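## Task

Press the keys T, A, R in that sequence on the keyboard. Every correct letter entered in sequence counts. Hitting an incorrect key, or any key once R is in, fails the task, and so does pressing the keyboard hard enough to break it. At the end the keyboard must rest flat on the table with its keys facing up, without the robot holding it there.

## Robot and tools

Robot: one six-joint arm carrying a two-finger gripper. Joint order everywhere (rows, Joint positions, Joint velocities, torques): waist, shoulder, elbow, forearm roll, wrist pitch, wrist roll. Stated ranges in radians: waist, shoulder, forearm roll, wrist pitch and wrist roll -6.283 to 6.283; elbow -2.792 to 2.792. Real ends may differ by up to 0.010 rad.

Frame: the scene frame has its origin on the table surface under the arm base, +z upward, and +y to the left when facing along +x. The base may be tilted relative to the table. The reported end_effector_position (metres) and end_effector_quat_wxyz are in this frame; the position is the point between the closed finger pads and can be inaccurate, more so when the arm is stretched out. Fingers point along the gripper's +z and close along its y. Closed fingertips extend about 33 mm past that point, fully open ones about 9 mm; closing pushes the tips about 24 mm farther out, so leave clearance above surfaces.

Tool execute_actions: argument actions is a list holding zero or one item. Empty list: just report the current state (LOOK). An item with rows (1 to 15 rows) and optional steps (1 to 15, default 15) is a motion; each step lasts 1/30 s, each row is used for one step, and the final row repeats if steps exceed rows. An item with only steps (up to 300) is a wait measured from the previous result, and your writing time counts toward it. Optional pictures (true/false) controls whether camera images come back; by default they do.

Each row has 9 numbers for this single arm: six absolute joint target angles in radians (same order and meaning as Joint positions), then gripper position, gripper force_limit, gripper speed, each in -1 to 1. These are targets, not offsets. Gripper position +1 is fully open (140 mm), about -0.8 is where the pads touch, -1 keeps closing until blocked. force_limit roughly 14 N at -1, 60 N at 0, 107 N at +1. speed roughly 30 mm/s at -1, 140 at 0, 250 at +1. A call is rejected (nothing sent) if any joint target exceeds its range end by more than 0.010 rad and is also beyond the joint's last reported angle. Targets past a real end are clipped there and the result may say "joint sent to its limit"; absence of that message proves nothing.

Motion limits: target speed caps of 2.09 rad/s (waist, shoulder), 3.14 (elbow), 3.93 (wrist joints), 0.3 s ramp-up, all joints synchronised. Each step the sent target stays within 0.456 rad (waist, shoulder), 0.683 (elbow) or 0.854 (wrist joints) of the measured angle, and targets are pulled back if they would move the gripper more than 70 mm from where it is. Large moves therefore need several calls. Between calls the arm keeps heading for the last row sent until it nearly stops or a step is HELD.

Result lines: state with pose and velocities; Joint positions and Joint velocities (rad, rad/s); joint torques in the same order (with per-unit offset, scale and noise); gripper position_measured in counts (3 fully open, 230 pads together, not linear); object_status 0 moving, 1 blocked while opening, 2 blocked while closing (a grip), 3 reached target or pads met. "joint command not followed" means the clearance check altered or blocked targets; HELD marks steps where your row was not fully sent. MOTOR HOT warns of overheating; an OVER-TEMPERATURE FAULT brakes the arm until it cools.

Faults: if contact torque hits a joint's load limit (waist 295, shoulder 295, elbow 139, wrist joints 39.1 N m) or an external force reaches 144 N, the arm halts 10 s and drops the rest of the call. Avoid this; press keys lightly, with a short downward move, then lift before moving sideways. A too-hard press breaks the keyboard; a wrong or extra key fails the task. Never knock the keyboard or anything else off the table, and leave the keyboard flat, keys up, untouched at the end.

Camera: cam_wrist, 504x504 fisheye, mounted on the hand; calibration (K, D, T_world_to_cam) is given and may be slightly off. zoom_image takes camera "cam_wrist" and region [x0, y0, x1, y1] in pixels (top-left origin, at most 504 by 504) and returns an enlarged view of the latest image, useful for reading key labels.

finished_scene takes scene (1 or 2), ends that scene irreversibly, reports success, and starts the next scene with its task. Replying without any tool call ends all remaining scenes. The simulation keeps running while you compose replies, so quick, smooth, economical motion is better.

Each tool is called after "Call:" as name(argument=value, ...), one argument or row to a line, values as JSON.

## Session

Call:
execute_actions(
  actions=[],
)

Scene clock: 0.00 s of 4023.00 s.
end_effector_position=(+0.5415, +0.0412, +0.3374) position_measured=230 object_status=3 end_effector_quat_wxyz=(+0.027, -0.667, +0.735, +0.123) end_effector_velocity=(-0.000, -0.000, -0.001) end_effector_angular_velocity=(+0.000, +0.001, -0.001)
Joint positions: [-0.152  0.085  1.824  0.206  1.384  3.072]
Joint velocities: [-0.     0.001  0.     0.    -0.     0.001]
Joint torques (N m, as the joint torque sensors report them, + toward a larger angle): no reading
camera_calibration (this result's frames):
cam_wrist: T_world_to_cam=[[-0.98846, 0.06998, 0.134348, 0.492678], [0.135257, 0.807068, 0.574758, -0.298082], [-0.0682061, 0.586296, -0.80722, 0.482666], [0, 0, 0, 1]] pos_world=[0.560231, -0.0768902, 0.494753]

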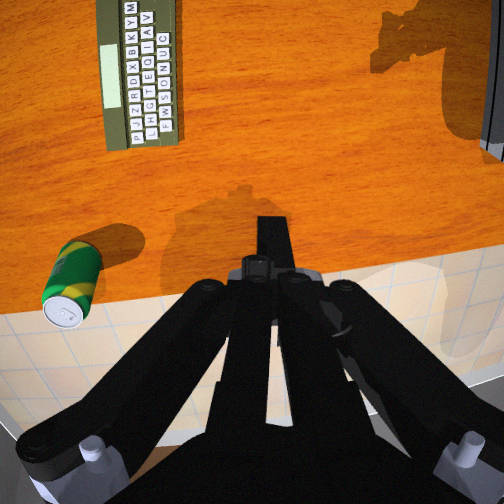

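Call:
zoom_image(
  camera="cam_wrist",
  region=[60, 0, 220, 160],
)

Call:
zoom_image(
  camera="cam_wrist",
  region=[230, 190, 310, 270],
)

Region (60, 0, 220, 160) of cam_wrist's 504x504 image, scaled by 3.150, with more detail than that image has.

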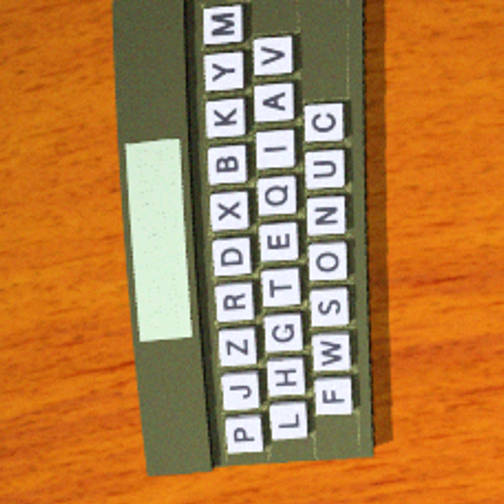

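Region (230, 190, 310, 270) of cam_wrist's 504x504 image, scaled by 6.300, with more detail than that image has.

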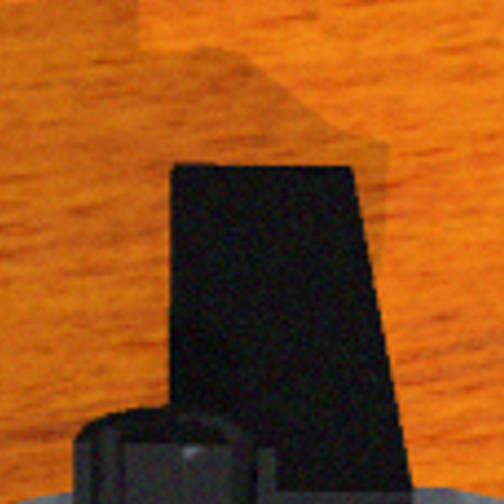

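Call:
execute_actions(
  actions=[
    {"rows": [[-0.0665, 0.64454, 1.62438, 0, 1.39638, 2.356, -1, 0, 0]], "steps": 15},
  ],
  pictures=false,
)

Call:
execute_actions(
  actions=[
    {"steps": 20},
  ],
)

Call:
zoom_image(
  camera="cam_wrist",
  region=[170, 70, 370, 270],
)

Scene clock: 7.23 s of 4023.00 s.
end_effector_position=(+0.6141, +0.0239, +0.1886) position_measured=233 object_status=3 end_effector_quat_wxyz=(+0.059, +0.828, -0.526, -0.183) end_effector_velocity=(+0.113, -0.026, -0.400) end_effector_angular_velocity=(+0.150, +0.471, +1.159)
Joint positions: [-0.098  0.427  1.697  0.075  1.392  2.618]
Joint velocities: [ 0.116  0.803 -0.27  -0.277  0.017 -0.966]
Joint torques (N m, as the joint torque sensors report them, + toward a larger angle): [  0.32 -77.84 -33.7    4.11   1.19   0.28]
Steps of this call (steps 1 to 90: nothing new was sent; then 3.73 s passed at rest; steps 91 to 105: all 15 steps of this action). Readings (joint positions | what the end effector reports):
91: [-0.152 0.085 1.824 0.206 1.384 3.072] | position_measured=230 object_status=0
92: [-0.152 0.088 1.822 0.205 1.384 3.068] | position_measured=232 object_status=0
94: [-0.147 0.115 1.810 0.192 1.384 3.023] | position_measured=233 object_status=0
98: [-0.126 0.234 1.763 0.143 1.387 2.852] | position_measured=233 object_status=3
105: the state above

Scene clock: 7.90 s of 4023.00 s.
end_effector_position=(+0.6352, +0.0180, +0.0754) position_measured=233 object_status=3 end_effector_quat_wxyz=(+0.097, +0.887, -0.381, -0.243) end_effector_velocity=(-0.000, -0.000, -0.001) end_effector_angular_velocity=(+0.000, +0.001, +0.000)
Joint positions: [-0.067  0.644  1.624  0.     1.396  2.356]
Joint velocities: [-0.     0.001  0.    -0.    -0.    -0.   ]
Joint torques (N m, as the joint torque sensors report them, + toward a larger angle): [ -2.01 -93.27 -30.22   3.66   1.65   0.37]
Steps of this call (steps 1 to 20: the robot went on to your last target). Readings (joint positions | what the end effector reports):
1: [-0.094 0.454 1.688 0.066 1.392 2.585] | position_measured=233 object_status=3
2: [-0.090 0.481 1.679 0.057 1.393 2.553] | position_measured=233 object_status=3
4: [-0.082 0.535 1.661 0.038 1.394 2.488] | position_measured=233 object_status=3
8: [-0.069 0.627 1.631 0.006 1.396 2.378] | position_measured=233 object_status=3
20: the state above
camera_calibration (this result's frames):
cam_wrist: T_world_to_cam=[[-0.625545, -0.700282, 0.343945, 0.38958], [-0.351524, 0.646546, 0.677059, 0.162949], [-0.696509, 0.302626, -0.65061, 0.683481], [0, 0, 0, 1]] pos_world=[0.777031, -0.0393772, 0.20036]

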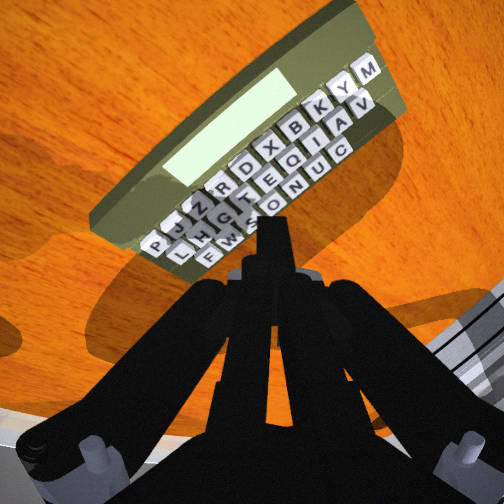

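Region (170, 70, 370, 270) of cam_wrist's 504x504 image, scaled by 2.520, with more detail than that image has.

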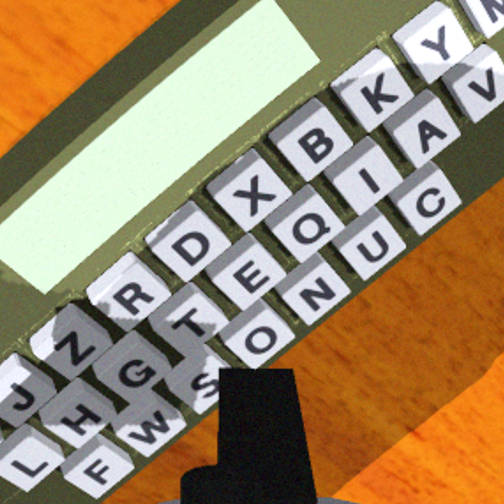

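Call:
execute_actions(
  actions=[
    {"rows": [[-0.0648, 0.66036, 1.63323, 0, 1.37171, 2.356, -1, 0, 0]], "steps": 10},
  ],
)

Call:
zoom_image(
  camera="cam_wrist",
  region=[170, 120, 330, 280],
)

Scene clock: 15.33 s of 4023.00 s.
end_effector_position=(+0.6338, +0.0190, +0.0589) position_measured=233 object_status=3 end_effector_quat_wxyz=(+0.097, +0.887, -0.380, -0.243) end_effector_velocity=(-0.001, +0.000, -0.001) end_effector_angular_velocity=(+0.001, +0.002, -0.001)
Joint positions: [-0.065  0.66   1.633 -0.     1.372  2.356]
Joint velocities: [ 0.     0.002  0.001  0.001 -0.001  0.   ]
Joint torques (N m, as the joint torque sensors report them, + toward a larger angle): [ -2.56 -94.58 -29.71   3.59   1.76   0.47]
Steps of this call (steps 1 to 15: the robot went on to your last target; steps 16 to 90: nothing new was sent; then 4.10 s passed at rest; steps 91 to 100: all 10 steps of this action). Readings (joint positions | what the end effector reports):
91: [-0.066 0.645 1.624 0.000 1.396 2.356] | position_measured=233 object_status=3
92: [-0.066 0.647 1.626 0.000 1.392 2.356] | position_measured=233 object_status=3
94: [-0.065 0.658 1.632 -0.000 1.376 2.356] | position_measured=233 object_status=3
98: [-0.065 0.660 1.633 -0.000 1.372 2.356] | position_measured=233 object_status=3
100: the state above
camera_calibration (this result's frames):
cam_wrist: T_world_to_cam=[[-0.624271, -0.701365, 0.344055, 0.394374], [-0.352598, 0.645968, 0.677052, 0.173615], [-0.697109, 0.301351, -0.650559, 0.671932], [0, 0, 0, 1]] pos_world=[0.775822, -0.0380371, 0.183899]

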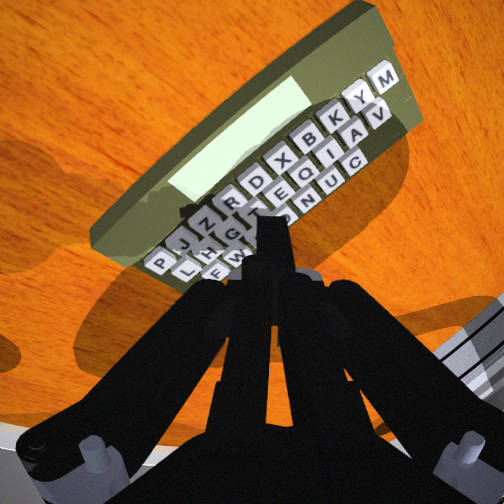

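Region (170, 120, 330, 280) of cam_wrist's 504x504 image, scaled by 3.150, with more detail than that image has.

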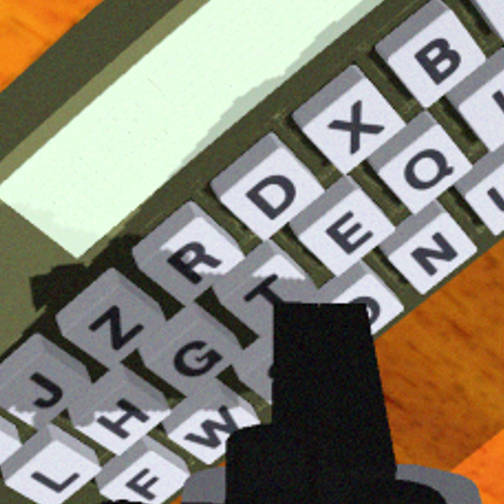

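Call:
execute_actions(
  actions=[
    {"rows": [[-0.0648, 0.6625, 1.63391, 0, 1.36889, 2.356, -1, 0, 0],[-0.0648, 0.66411, 1.63442, 0, 1.36677, 2.356, -1, 0, 0]], "steps": 8},
  ],
)

Call:
zoom_image(
  camera="cam_wrist",
  region=[170, 120, 330, 280],
)

Scene clock: 16.80 s of 4023.00 s.
end_effector_position=(+0.6338, +0.0191, +0.0554) position_measured=233 object_status=3 end_effector_quat_wxyz=(+0.097, +0.887, -0.380, -0.243) end_effector_velocity=(+0.000, -0.000, -0.000) end_effector_angular_velocity=(+0.001, -0.001, +0.001)
Joint positions: [-0.065  0.664  1.634  0.     1.367  2.356]
Joint velocities: [ 0.     0.     0.    -0.    -0.001 -0.001]
Joint torques (N m, as the joint torque sensors report them, + toward a larger angle): [ -2.83 -93.45 -29.55   3.57   1.69   0.33]
Steps of this call (steps 1 to 15: the robot went on to your last target; steps 16 to 36: nothing new was sent; steps 37 to 44: all 8 steps of this action). Readings (joint positions | what the end effector reports):
37: [-0.065 0.660 1.633 0.000 1.372 2.356] | position_measured=233 object_status=3
38: [-0.065 0.661 1.633 0.000 1.371 2.356] | position_measured=233 object_status=3
40: [-0.065 0.663 1.634 0.000 1.368 2.356] | position_measured=233 object_status=3
44: the state above
camera_calibration (this result's frames):
cam_wrist: T_world_to_cam=[[-0.62431, -0.701351, 0.344011, 0.395623], [-0.352518, 0.645927, 0.677133, 0.17589], [-0.697114, 0.301471, -0.650497, 0.669604], [0, 0, 0, 1]] pos_world=[0.775786, -0.0380076, 0.180376]

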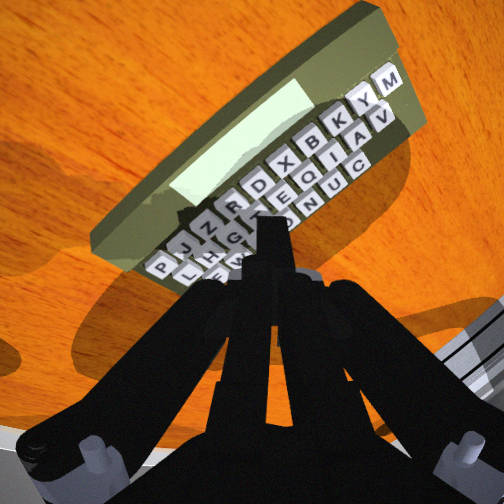

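Region (170, 120, 330, 280) of cam_wrist's 504x504 image, scaled by 3.150, with more detail than that image has.

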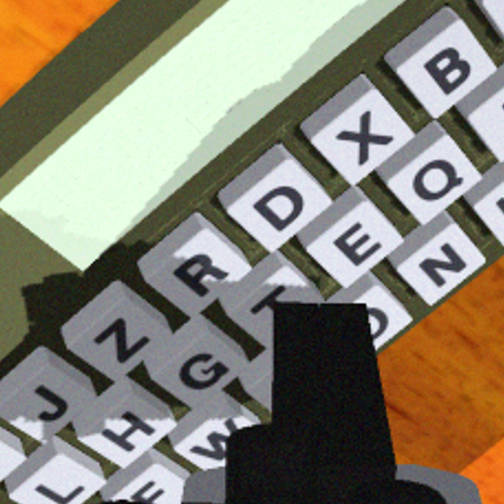

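Down 1.5 mm.

Call:
execute_actions(
  actions=[
    {"rows": [[-0.0648, 0.66572, 1.63493, 0, 1.36465, 2.356, -1, 0, 0]], "steps": 7},
  ],
)

Call:
zoom_image(
  camera="cam_wrist",
  region=[170, 120, 330, 280],
)

Scene clock: 17.80 s of 4023.00 s.
end_effector_position=(+0.6338, +0.0191, +0.0539) position_measured=233 object_status=3 end_effector_quat_wxyz=(+0.097, +0.887, -0.380, -0.243) end_effector_velocity=(+0.000, -0.000, -0.000) end_effector_angular_velocity=(+0.000, -0.000, +0.001)
Joint positions: [-0.065  0.666  1.635 -0.     1.365  2.356]
Joint velocities: [-0.     0.     0.    -0.    -0.001 -0.001]
Joint torques (N m, as the joint torque sensors report them, + toward a larger angle): [ -2.97 -94.03 -28.92   3.56   1.43   0.36]
Steps of this call (steps 1 to 15: the robot went on to your last target; steps 16 to 23: nothing new was sent; steps 24 to 30: all 7 steps of this action). Readings (joint positions | what the end effector reports):
24: [-0.065 0.664 1.634 0.000 1.367 2.356] | position_measured=233 object_status=3
25: [-0.065 0.665 1.635 0.000 1.366 2.356] | position_measured=233 object_status=3
27: [-0.065 0.665 1.635 -0.000 1.365 2.356] | position_measured=233 object_status=3
30: the state above
camera_calibration (this result's frames):
cam_wrist: T_world_to_cam=[[-0.624293, -0.701357, 0.344031, 0.396117], [-0.352532, 0.645937, 0.677116, 0.176929], [-0.697122, 0.301437, -0.650505, 0.668618], [0, 0, 0, 1]] pos_world=[0.775774, -0.0380117, 0.178861]

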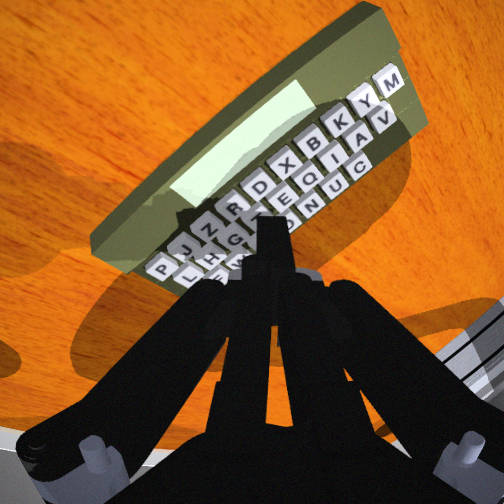

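Region (170, 120, 330, 280) of cam_wrist's 504x504 image, scaled by 3.150, with more detail than that image has.

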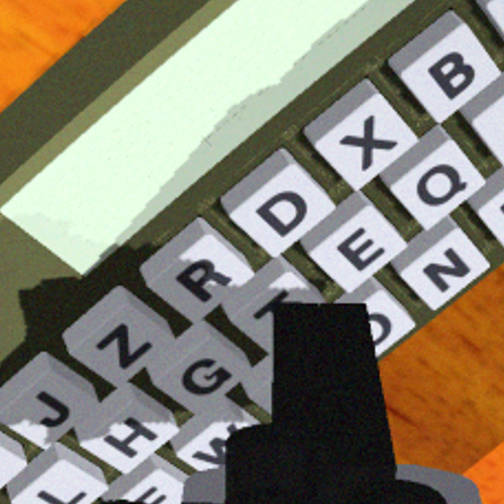

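Call:
execute_actions(
  actions=[
    {"rows": [[-0.0648, 0.66733, 1.63544, 0, 1.36253, 2.356, -1, 0, 0]], "steps": 7},
  ],
)

Call:
zoom_image(
  camera="cam_wrist",
  region=[170, 120, 330, 280],
)

Scene clock: 18.77 s of 4023.00 s.
end_effector_position=(+0.6338, +0.0191, +0.0524) position_measured=233 object_status=3 end_effector_quat_wxyz=(+0.097, +0.887, -0.380, -0.243) end_effector_velocity=(+0.000, +0.000, -0.001) end_effector_angular_velocity=(+0.000, -0.000, +0.000)
Joint positions: [-0.065  0.667  1.635 -0.     1.363  2.356]
Joint velocities: [ 0.     0.001  0.     0.    -0.001 -0.   ]
Joint torques (N m, as the joint torque sensors report them, + toward a larger angle): [ -2.02 -93.55 -29.24   3.6    1.57   0.3 ]
Steps of this call (steps 1 to 15: the robot went on to your last target; steps 16 to 22: nothing new was sent; steps 23 to 29: all 7 steps of this action). Readings (joint positions | what the end effector reports):
23: [-0.065 0.666 1.635 -0.000 1.365 2.356] | position_measured=233 object_status=3
24: [-0.065 0.666 1.635 -0.000 1.364 2.356] | position_measured=233 object_status=3
26: [-0.065 0.667 1.635 -0.000 1.363 2.356] | position_measured=233 object_status=3
29: the state above
camera_calibration (this result's frames):
cam_wrist: T_world_to_cam=[[-0.624293, -0.701357, 0.34403, 0.396625], [-0.352533, 0.645937, 0.677116, 0.177938], [-0.697121, 0.301437, -0.650506, 0.667634], [0, 0, 0, 1]] pos_world=[0.775761, -0.0380108, 0.177364]

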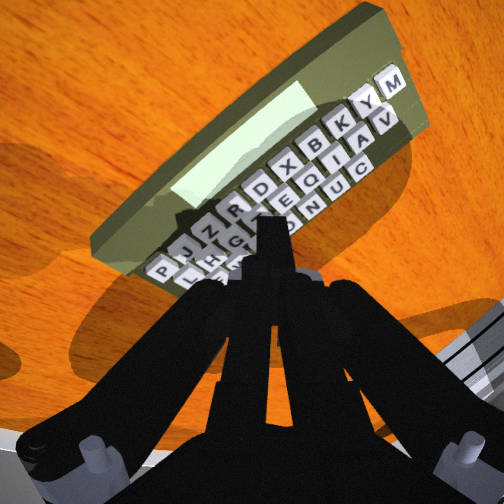

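Region (170, 120, 330, 280) of cam_wrist's 504x504 image, scaled by 3.150, with more detail than that image has.

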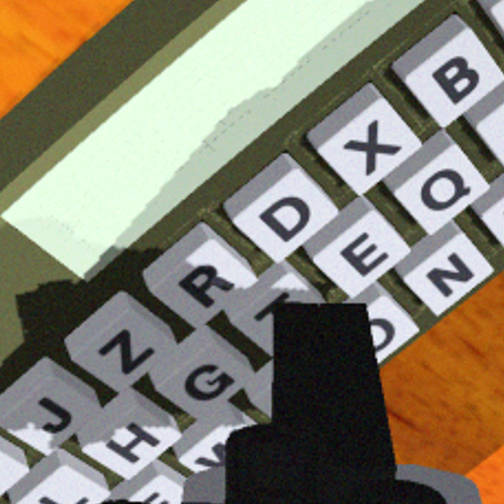

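Key is being pressed; 1.2 mm more.

Call:
execute_actions(
  actions=[
    {"rows": [[-0.0648, 0.66862, 1.63585, 0, 1.36083, 2.356, -1, 0, 0]], "steps": 7},
  ],
)

Scene clock: 19.63 s of 4023.00 s.
end_effector_position=(+0.6338, +0.0191, +0.0512) position_measured=233 object_status=3 end_effector_quat_wxyz=(+0.097, +0.887, -0.380, -0.243) end_effector_velocity=(-0.000, -0.000, -0.001) end_effector_angular_velocity=(-0.000, +0.001, +0.000)
Joint positions: [-0.065  0.669  1.636 -0.     1.361  2.356]
Joint velocities: [ 0.     0.002 -0.    -0.    -0.001  0.   ]
Joint torques (N m, as the joint torque sensors report them, + toward a larger angle): [ -2.69 -93.72 -28.78   3.61   1.31   0.34]
Steps of this call (steps 1 to 15: the robot went on to your last target; steps 16 to 19: nothing new was sent; steps 20 to 26: all 7 steps of this action). Readings (joint positions | what the end effector reports):
20: [-0.065 0.667 1.635 -0.000 1.363 2.356] | position_measured=233 object_status=3
21: [-0.065 0.668 1.636 -0.000 1.362 2.356] | position_measured=233 object_status=3
23: [-0.065 0.668 1.636 -0.000 1.361 2.356] | position_measured=233 object_status=3
26: the state above
camera_calibration (this result's frames):
cam_wrist: T_world_to_cam=[[-0.624294, -0.701357, 0.344029, 0.397032], [-0.352534, 0.645937, 0.677116, 0.178751], [-0.697121, 0.301437, -0.650506, 0.666838], [0, 0, 0, 1]] pos_world=[0.775747, -0.0380101, 0.176157]

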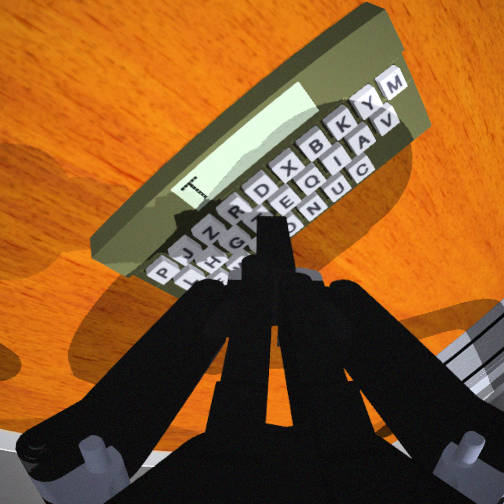

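Call:
execute_actions(
  actions=[
    {"rows": [[-0.0648, 0.66165, 1.63364, 0, 1.37001, 2.356, -1, 0, 0]], "steps": 7},
  ],
  pictures=false,
)

Scene clock: 20.33 s of 4023.00 s.
end_effector_position=(+0.6338, +0.0191, +0.0574) position_measured=233 object_status=3 end_effector_quat_wxyz=(+0.097, +0.887, -0.380, -0.243) end_effector_velocity=(-0.000, +0.000, +0.003) end_effector_angular_velocity=(+0.000, +0.001, -0.000)
Joint positions: [-0.065  0.662  1.634 -0.     1.37   2.356]
Joint velocities: [ 0.    -0.003 -0.001  0.     0.005  0.   ]
Joint torques (N m, as the joint torque sensors report them, + toward a larger angle): [ -2.65 -91.88 -29.46   3.55   1.47   0.4 ]
Steps of this call (steps 1 to 14: the robot went on to your last target; steps 15 to 21: all 7 steps of this action). Readings (joint positions | what the end effector reports):
15: [-0.065 0.669 1.636 -0.000 1.361 2.356] | position_measured=233 object_status=3
16: [-0.065 0.667 1.636 -0.000 1.363 2.356] | position_measured=233 object_status=3
18: [-0.065 0.663 1.634 -0.000 1.368 2.356] | position_measured=233 object_status=3
21: the state above

Call:
execute_actions(
  actions=[
    {"rows": [[-0.1760, 0.65475, 1.64851, 0, 1.36204, 2.356, -1, 0, 0]], "steps": 14},
  ],
)

Call:
zoom_image(
  camera="cam_wrist",
  region=[170, 120, 330, 280],
)

Scene clock: 22.93 s of 4023.00 s.
end_effector_position=(+0.6257, -0.0504, +0.0570) position_measured=233 object_status=3 end_effector_quat_wxyz=(+0.083, +0.865, -0.429, -0.248) end_effector_velocity=(+0.000, -0.001, -0.000) end_effector_angular_velocity=(+0.001, +0.000, -0.001)
Joint positions: [-0.176  0.655  1.649  0.     1.362  2.356]
Joint velocities: [-0.002  0.001 -0.    -0.    -0.    -0.001]
Joint torques (N m, as the joint torque sensors report them, + toward a larger angle): [ -3.72 -91.77 -29.43   3.56   1.53   0.44]
Steps of this call (steps 1 to 15: the robot went on to your last target; steps 16 to 64: nothing new was sent; steps 65 to 78: all 14 steps of this action). Readings (joint positions | what the end effector reports):
65: [-0.065 0.662 1.634 -0.000 1.370 2.356] | position_measured=233 object_status=3
66: [-0.068 0.661 1.634 0.000 1.370 2.356] | position_measured=233 object_status=3
68: [-0.095 0.660 1.638 0.000 1.368 2.356] | position_measured=233 object_status=3
72: [-0.172 0.655 1.648 0.000 1.363 2.356] | position_measured=233 object_status=3
78: the state above
camera_calibration (this result's frames):
cam_wrist: T_world_to_cam=[[-0.698147, -0.627676, 0.344403, 0.391194], [-0.278725, 0.68137, 0.676792, 0.172512], [-0.659472, 0.376507, -0.650646, 0.66618], [0, 0, 0, 1]] pos_world=[0.760521, -0.122823, 0.181965]

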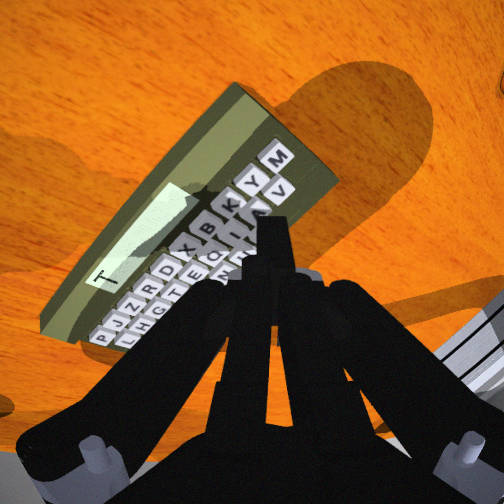

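Region (170, 120, 330, 280) of cam_wrist's 504x504 image, scaled by 3.150, with more detail than that image has.

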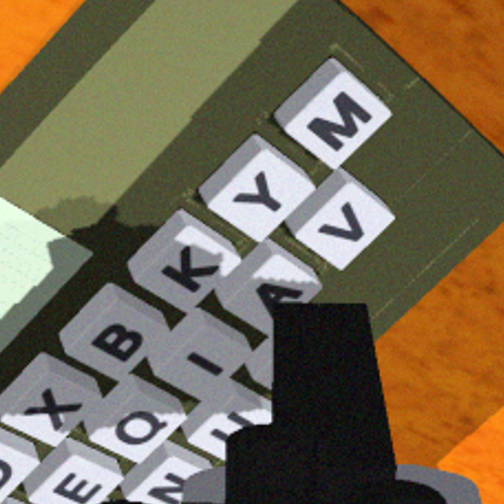

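Call:
execute_actions(
  actions=[
    {"rows": [[-0.1760, 0.65693, 1.64919, 0, 1.35918, 2.356, -1, 0, 0],[-0.1760, 0.65857, 1.6497, 0, 1.35703, 2.356, -1, 0, 0],[-0.1760, 0.65998, 1.65014, 0, 1.35518, 2.356, -1, 0, 0],[-0.1760, 0.66118, 1.65052, 0, 1.3536, 2.356, -1, 0, 0]], "steps": 10},
  ],
)

Scene clock: 24.63 s of 4023.00 s.
end_effector_position=(+0.6257, -0.0505, +0.0511) position_measured=233 object_status=3 end_effector_quat_wxyz=(+0.083, +0.865, -0.429, -0.247) end_effector_velocity=(-0.000, +0.000, -0.001) end_effector_angular_velocity=(+0.001, -0.000, +0.001)
Joint positions: [-0.176  0.661  1.65  -0.     1.354  2.356]
Joint velocities: [ 0.     0.001  0.     0.    -0.001 -0.001]
Joint torques (N m, as the joint torque sensors report them, + toward a larger angle): [ -2.44 -92.12 -28.29   3.59   1.59   0.49]
Steps of this call (steps 1 to 15: the robot went on to your last target; steps 16 to 41: nothing new was sent; steps 42 to 51: all 10 steps of this action). Readings (joint positions | what the end effector reports):
42: [-0.176 0.655 1.649 -0.000 1.362 2.356] | position_measured=233 object_status=3
43: [-0.176 0.655 1.649 0.000 1.361 2.356] | position_measured=233 object_status=3
45: [-0.176 0.658 1.650 -0.000 1.358 2.356] | position_measured=233 object_status=3
49: [-0.176 0.661 1.650 -0.000 1.354 2.356] | position_measured=233 object_status=3
51: the state above
camera_calibration (this result's frames):
cam_wrist: T_world_to_cam=[[-0.698264, -0.627558, 0.344382, 0.393188], [-0.278667, 0.681439, 0.676746, 0.176517], [-0.659373, 0.376579, -0.650704, 0.662335], [0, 0, 0, 1]] pos_world=[0.760464, -0.122959, 0.17612]

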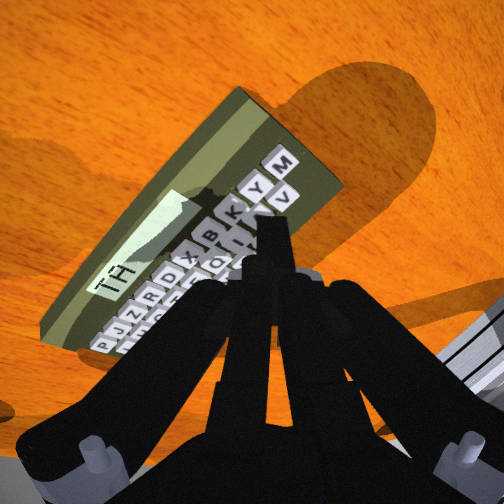

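Call:
execute_actions(
  actions=[
    {"rows": [[-0.1760, 0.65366, 1.64817, 0, 1.36347, 2.356, -1, 0, 0]], "steps": 7},
  ],
  pictures=false,
)

Scene clock: 25.33 s of 4023.00 s.
end_effector_position=(+0.6257, -0.0505, +0.0577) position_measured=233 object_status=3 end_effector_quat_wxyz=(+0.083, +0.865, -0.429, -0.248) end_effector_velocity=(-0.000, +0.000, +0.003) end_effector_angular_velocity=(+0.000, +0.001, +0.001)
Joint positions: [-0.176  0.654  1.648 -0.     1.363  2.356]
Joint velocities: [ 0.    -0.003 -0.001 -0.     0.006 -0.001]
Joint torques (N m, as the joint torque sensors report them, + toward a larger angle): [ -3.15 -90.93 -28.09   3.53   1.38   0.4 ]
Steps of this call (steps 1 to 14: the robot went on to your last target; steps 15 to 21: all 7 steps of this action). Readings (joint positions | what the end effector reports):
15: [-0.176 0.661 1.651 -0.000 1.354 2.356] | position_measured=233 object_status=3
16: [-0.176 0.659 1.650 -0.000 1.355 2.356] | position_measured=233 object_status=3
18: [-0.176 0.655 1.649 -0.000 1.361 2.356] | position_measured=233 object_status=3
21: the state above

Call:
execute_actions(
  actions=[
    {"rows": [[-0.0603, 0.6831, 1.59279, 0, 1.38941, 2.356, -1, 0, 0]], "steps": 14},
  ],
)

Call:
zoom_image(
  camera="cam_wrist",
  region=[170, 120, 330, 280],
)

Scene clock: 27.20 s of 4023.00 s.
end_effector_position=(+0.6512, +0.0215, +0.0575) position_measured=233 object_status=3 end_effector_quat_wxyz=(+0.097, +0.888, -0.378, -0.242) end_effector_velocity=(+0.000, +0.001, +0.000) end_effector_angular_velocity=(-0.000, -0.001, +0.002)
Joint positions: [-0.06   0.683  1.593  0.     1.389  2.356]
Joint velocities: [ 0.002 -0.    -0.001  0.     0.     0.   ]
Joint torques (N m, as the joint torque sensors report them, + toward a larger angle): [ -3.95 -95.91 -29.91   3.69   1.6    0.37]
Steps of this call (steps 1 to 15: the robot went on to your last target; steps 16 to 42: nothing new was sent; steps 43 to 56: all 14 steps of this action). Readings (joint positions | what the end effector reports):
43: [-0.176 0.654 1.648 -0.000 1.363 2.356] | position_measured=233 object_status=3
44: [-0.173 0.654 1.647 -0.000 1.364 2.356] | position_measured=233 object_status=3
46: [-0.145 0.661 1.633 0.000 1.370 2.356] | position_measured=233 object_status=3
50: [-0.066 0.681 1.596 0.000 1.388 2.356] | position_measured=233 object_status=3
56: the state above
camera_calibration (this result's frames):
cam_wrist: T_world_to_cam=[[-0.621318, -0.704032, 0.343952, 0.405558], [-0.355284, 0.644372, 0.677169, 0.180885], [-0.698382, 0.298536, -0.650491, 0.683271], [0, 0, 0, 1]] pos_world=[0.79343, -0.0350125, 0.18248]

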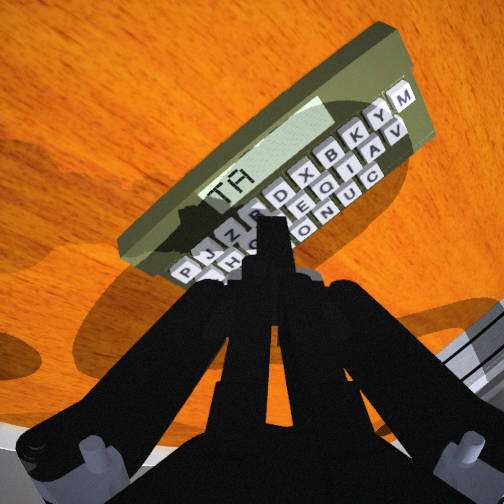

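Region (170, 120, 330, 280) of cam_wrist's 504x504 image, scaled by 3.150, with more detail than that image has.

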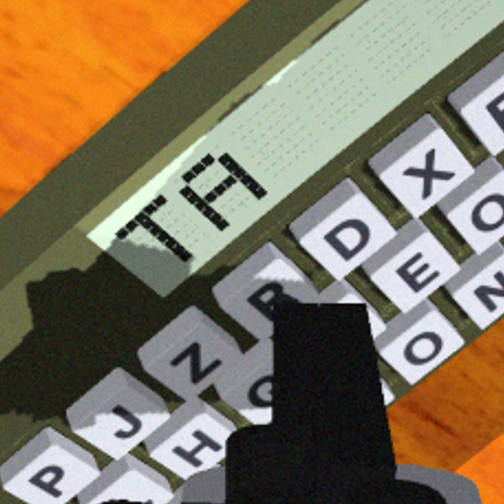

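Call:
execute_actions(
  actions=[
    {"rows": [[-0.0603, 0.6852, 1.59345, 0, 1.38665, 2.356, -1, 0, 0],[-0.0603, 0.68678, 1.59395, 0, 1.38458, 2.356, -1, 0, 0],[-0.0603, 0.68835, 1.59444, 0, 1.38251, 2.356, -1, 0, 0],[-0.0603, 0.68961, 1.59484, 0, 1.38085, 2.356, -1, 0, 0]], "steps": 10},
  ],
)

Scene clock: 28.60 s of 4023.00 s.
end_effector_position=(+0.6512, +0.0216, +0.0513) position_measured=233 object_status=3 end_effector_quat_wxyz=(+0.097, +0.888, -0.378, -0.242) end_effector_velocity=(+0.000, -0.000, -0.001) end_effector_angular_velocity=(-0.001, -0.001, -0.000)
Joint positions: [-0.06   0.69   1.595 -0.     1.381  2.356]
Joint velocities: [ 0.     0.     0.001 -0.    -0.002  0.001]
Joint torques (N m, as the joint torque sensors report them, + toward a larger angle): [ -2.04 -95.45 -30.08   3.66   1.64   0.37]
Steps of this call (steps 1 to 15: the robot went on to your last target; steps 16 to 32: nothing new was sent; steps 33 to 42: all 10 steps of this action). Readings (joint positions | what the end effector reports):
33: [-0.060 0.683 1.593 -0.000 1.389 2.356] | position_measured=233 object_status=3
34: [-0.060 0.684 1.593 0.000 1.389 2.356] | position_measured=233 object_status=3
36: [-0.060 0.686 1.594 -0.000 1.386 2.356] | position_measured=233 object_status=3
40: [-0.060 0.689 1.595 -0.000 1.381 2.356] | position_measured=233 object_status=3
42: the state above
camera_calibration (this result's frames):
cam_wrist: T_world_to_cam=[[-0.621119, -0.704169, 0.34403, 0.407613], [-0.355432, 0.644331, 0.67713, 0.185091], [-0.698484, 0.298299, -0.650491, 0.679316], [0, 0, 0, 1]] pos_world=[0.793454, -0.0348706, 0.176327]

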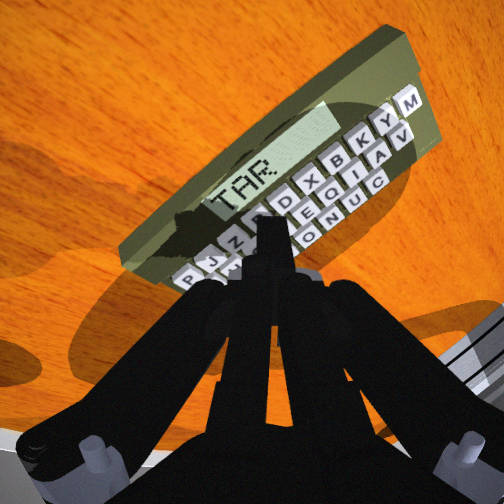

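Call:
execute_actions(
  actions=[
    {"rows": [[-0.0603, 0.6686, 1.5882, 0, 1.4085, 2.356, -1, 0, 0]], "steps": 11},
  ],
)

Scene clock: 29.47 s of 4023.00 s.
end_effector_position=(+0.6511, +0.0216, +0.0712) position_measured=233 object_status=3 end_effector_quat_wxyz=(+0.097, +0.888, -0.378, -0.242) end_effector_velocity=(-0.000, +0.000, -0.000) end_effector_angular_velocity=(+0.000, +0.001, -0.000)
Joint positions: [-0.06   0.669  1.588 -0.     1.408  2.356]
Joint velocities: [-0.     0.001 -0.001  0.     0.001 -0.   ]
Joint torques (N m, as the joint torque sensors report them, + toward a larger angle): [ -2.49 -95.35 -30.56   3.69   1.41   0.45]
Steps of this call (steps 1 to 15: the robot went on to your last target; steps 16 to 26: all 11 steps of this action). Readings (joint positions | what the end effector reports):
16: [-0.060 0.690 1.595 -0.000 1.381 2.356] | position_measured=233 object_status=3
17: [-0.060 0.687 1.594 -0.000 1.384 2.356] | position_measured=233 object_status=3
19: [-0.060 0.673 1.589 -0.000 1.402 2.356] | position_measured=233 object_status=3
23: [-0.060 0.669 1.588 -0.000 1.408 2.356] | position_measured=233 object_status=3
26: the state above
camera_calibration (this result's frames):
cam_wrist: T_world_to_cam=[[-0.621085, -0.704171, 0.344087, 0.400676], [-0.355382, 0.644335, 0.677153, 0.171584], [-0.698539, 0.298287, -0.650437, 0.692169], [0, 0, 0, 1]] pos_world=[0.793339, -0.034878, 0.196156]

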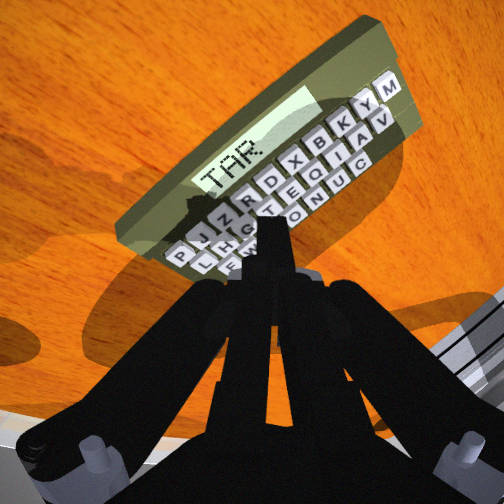

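Call:
finished_scene(
  scene=2,
)

The scene is finished: the task was done.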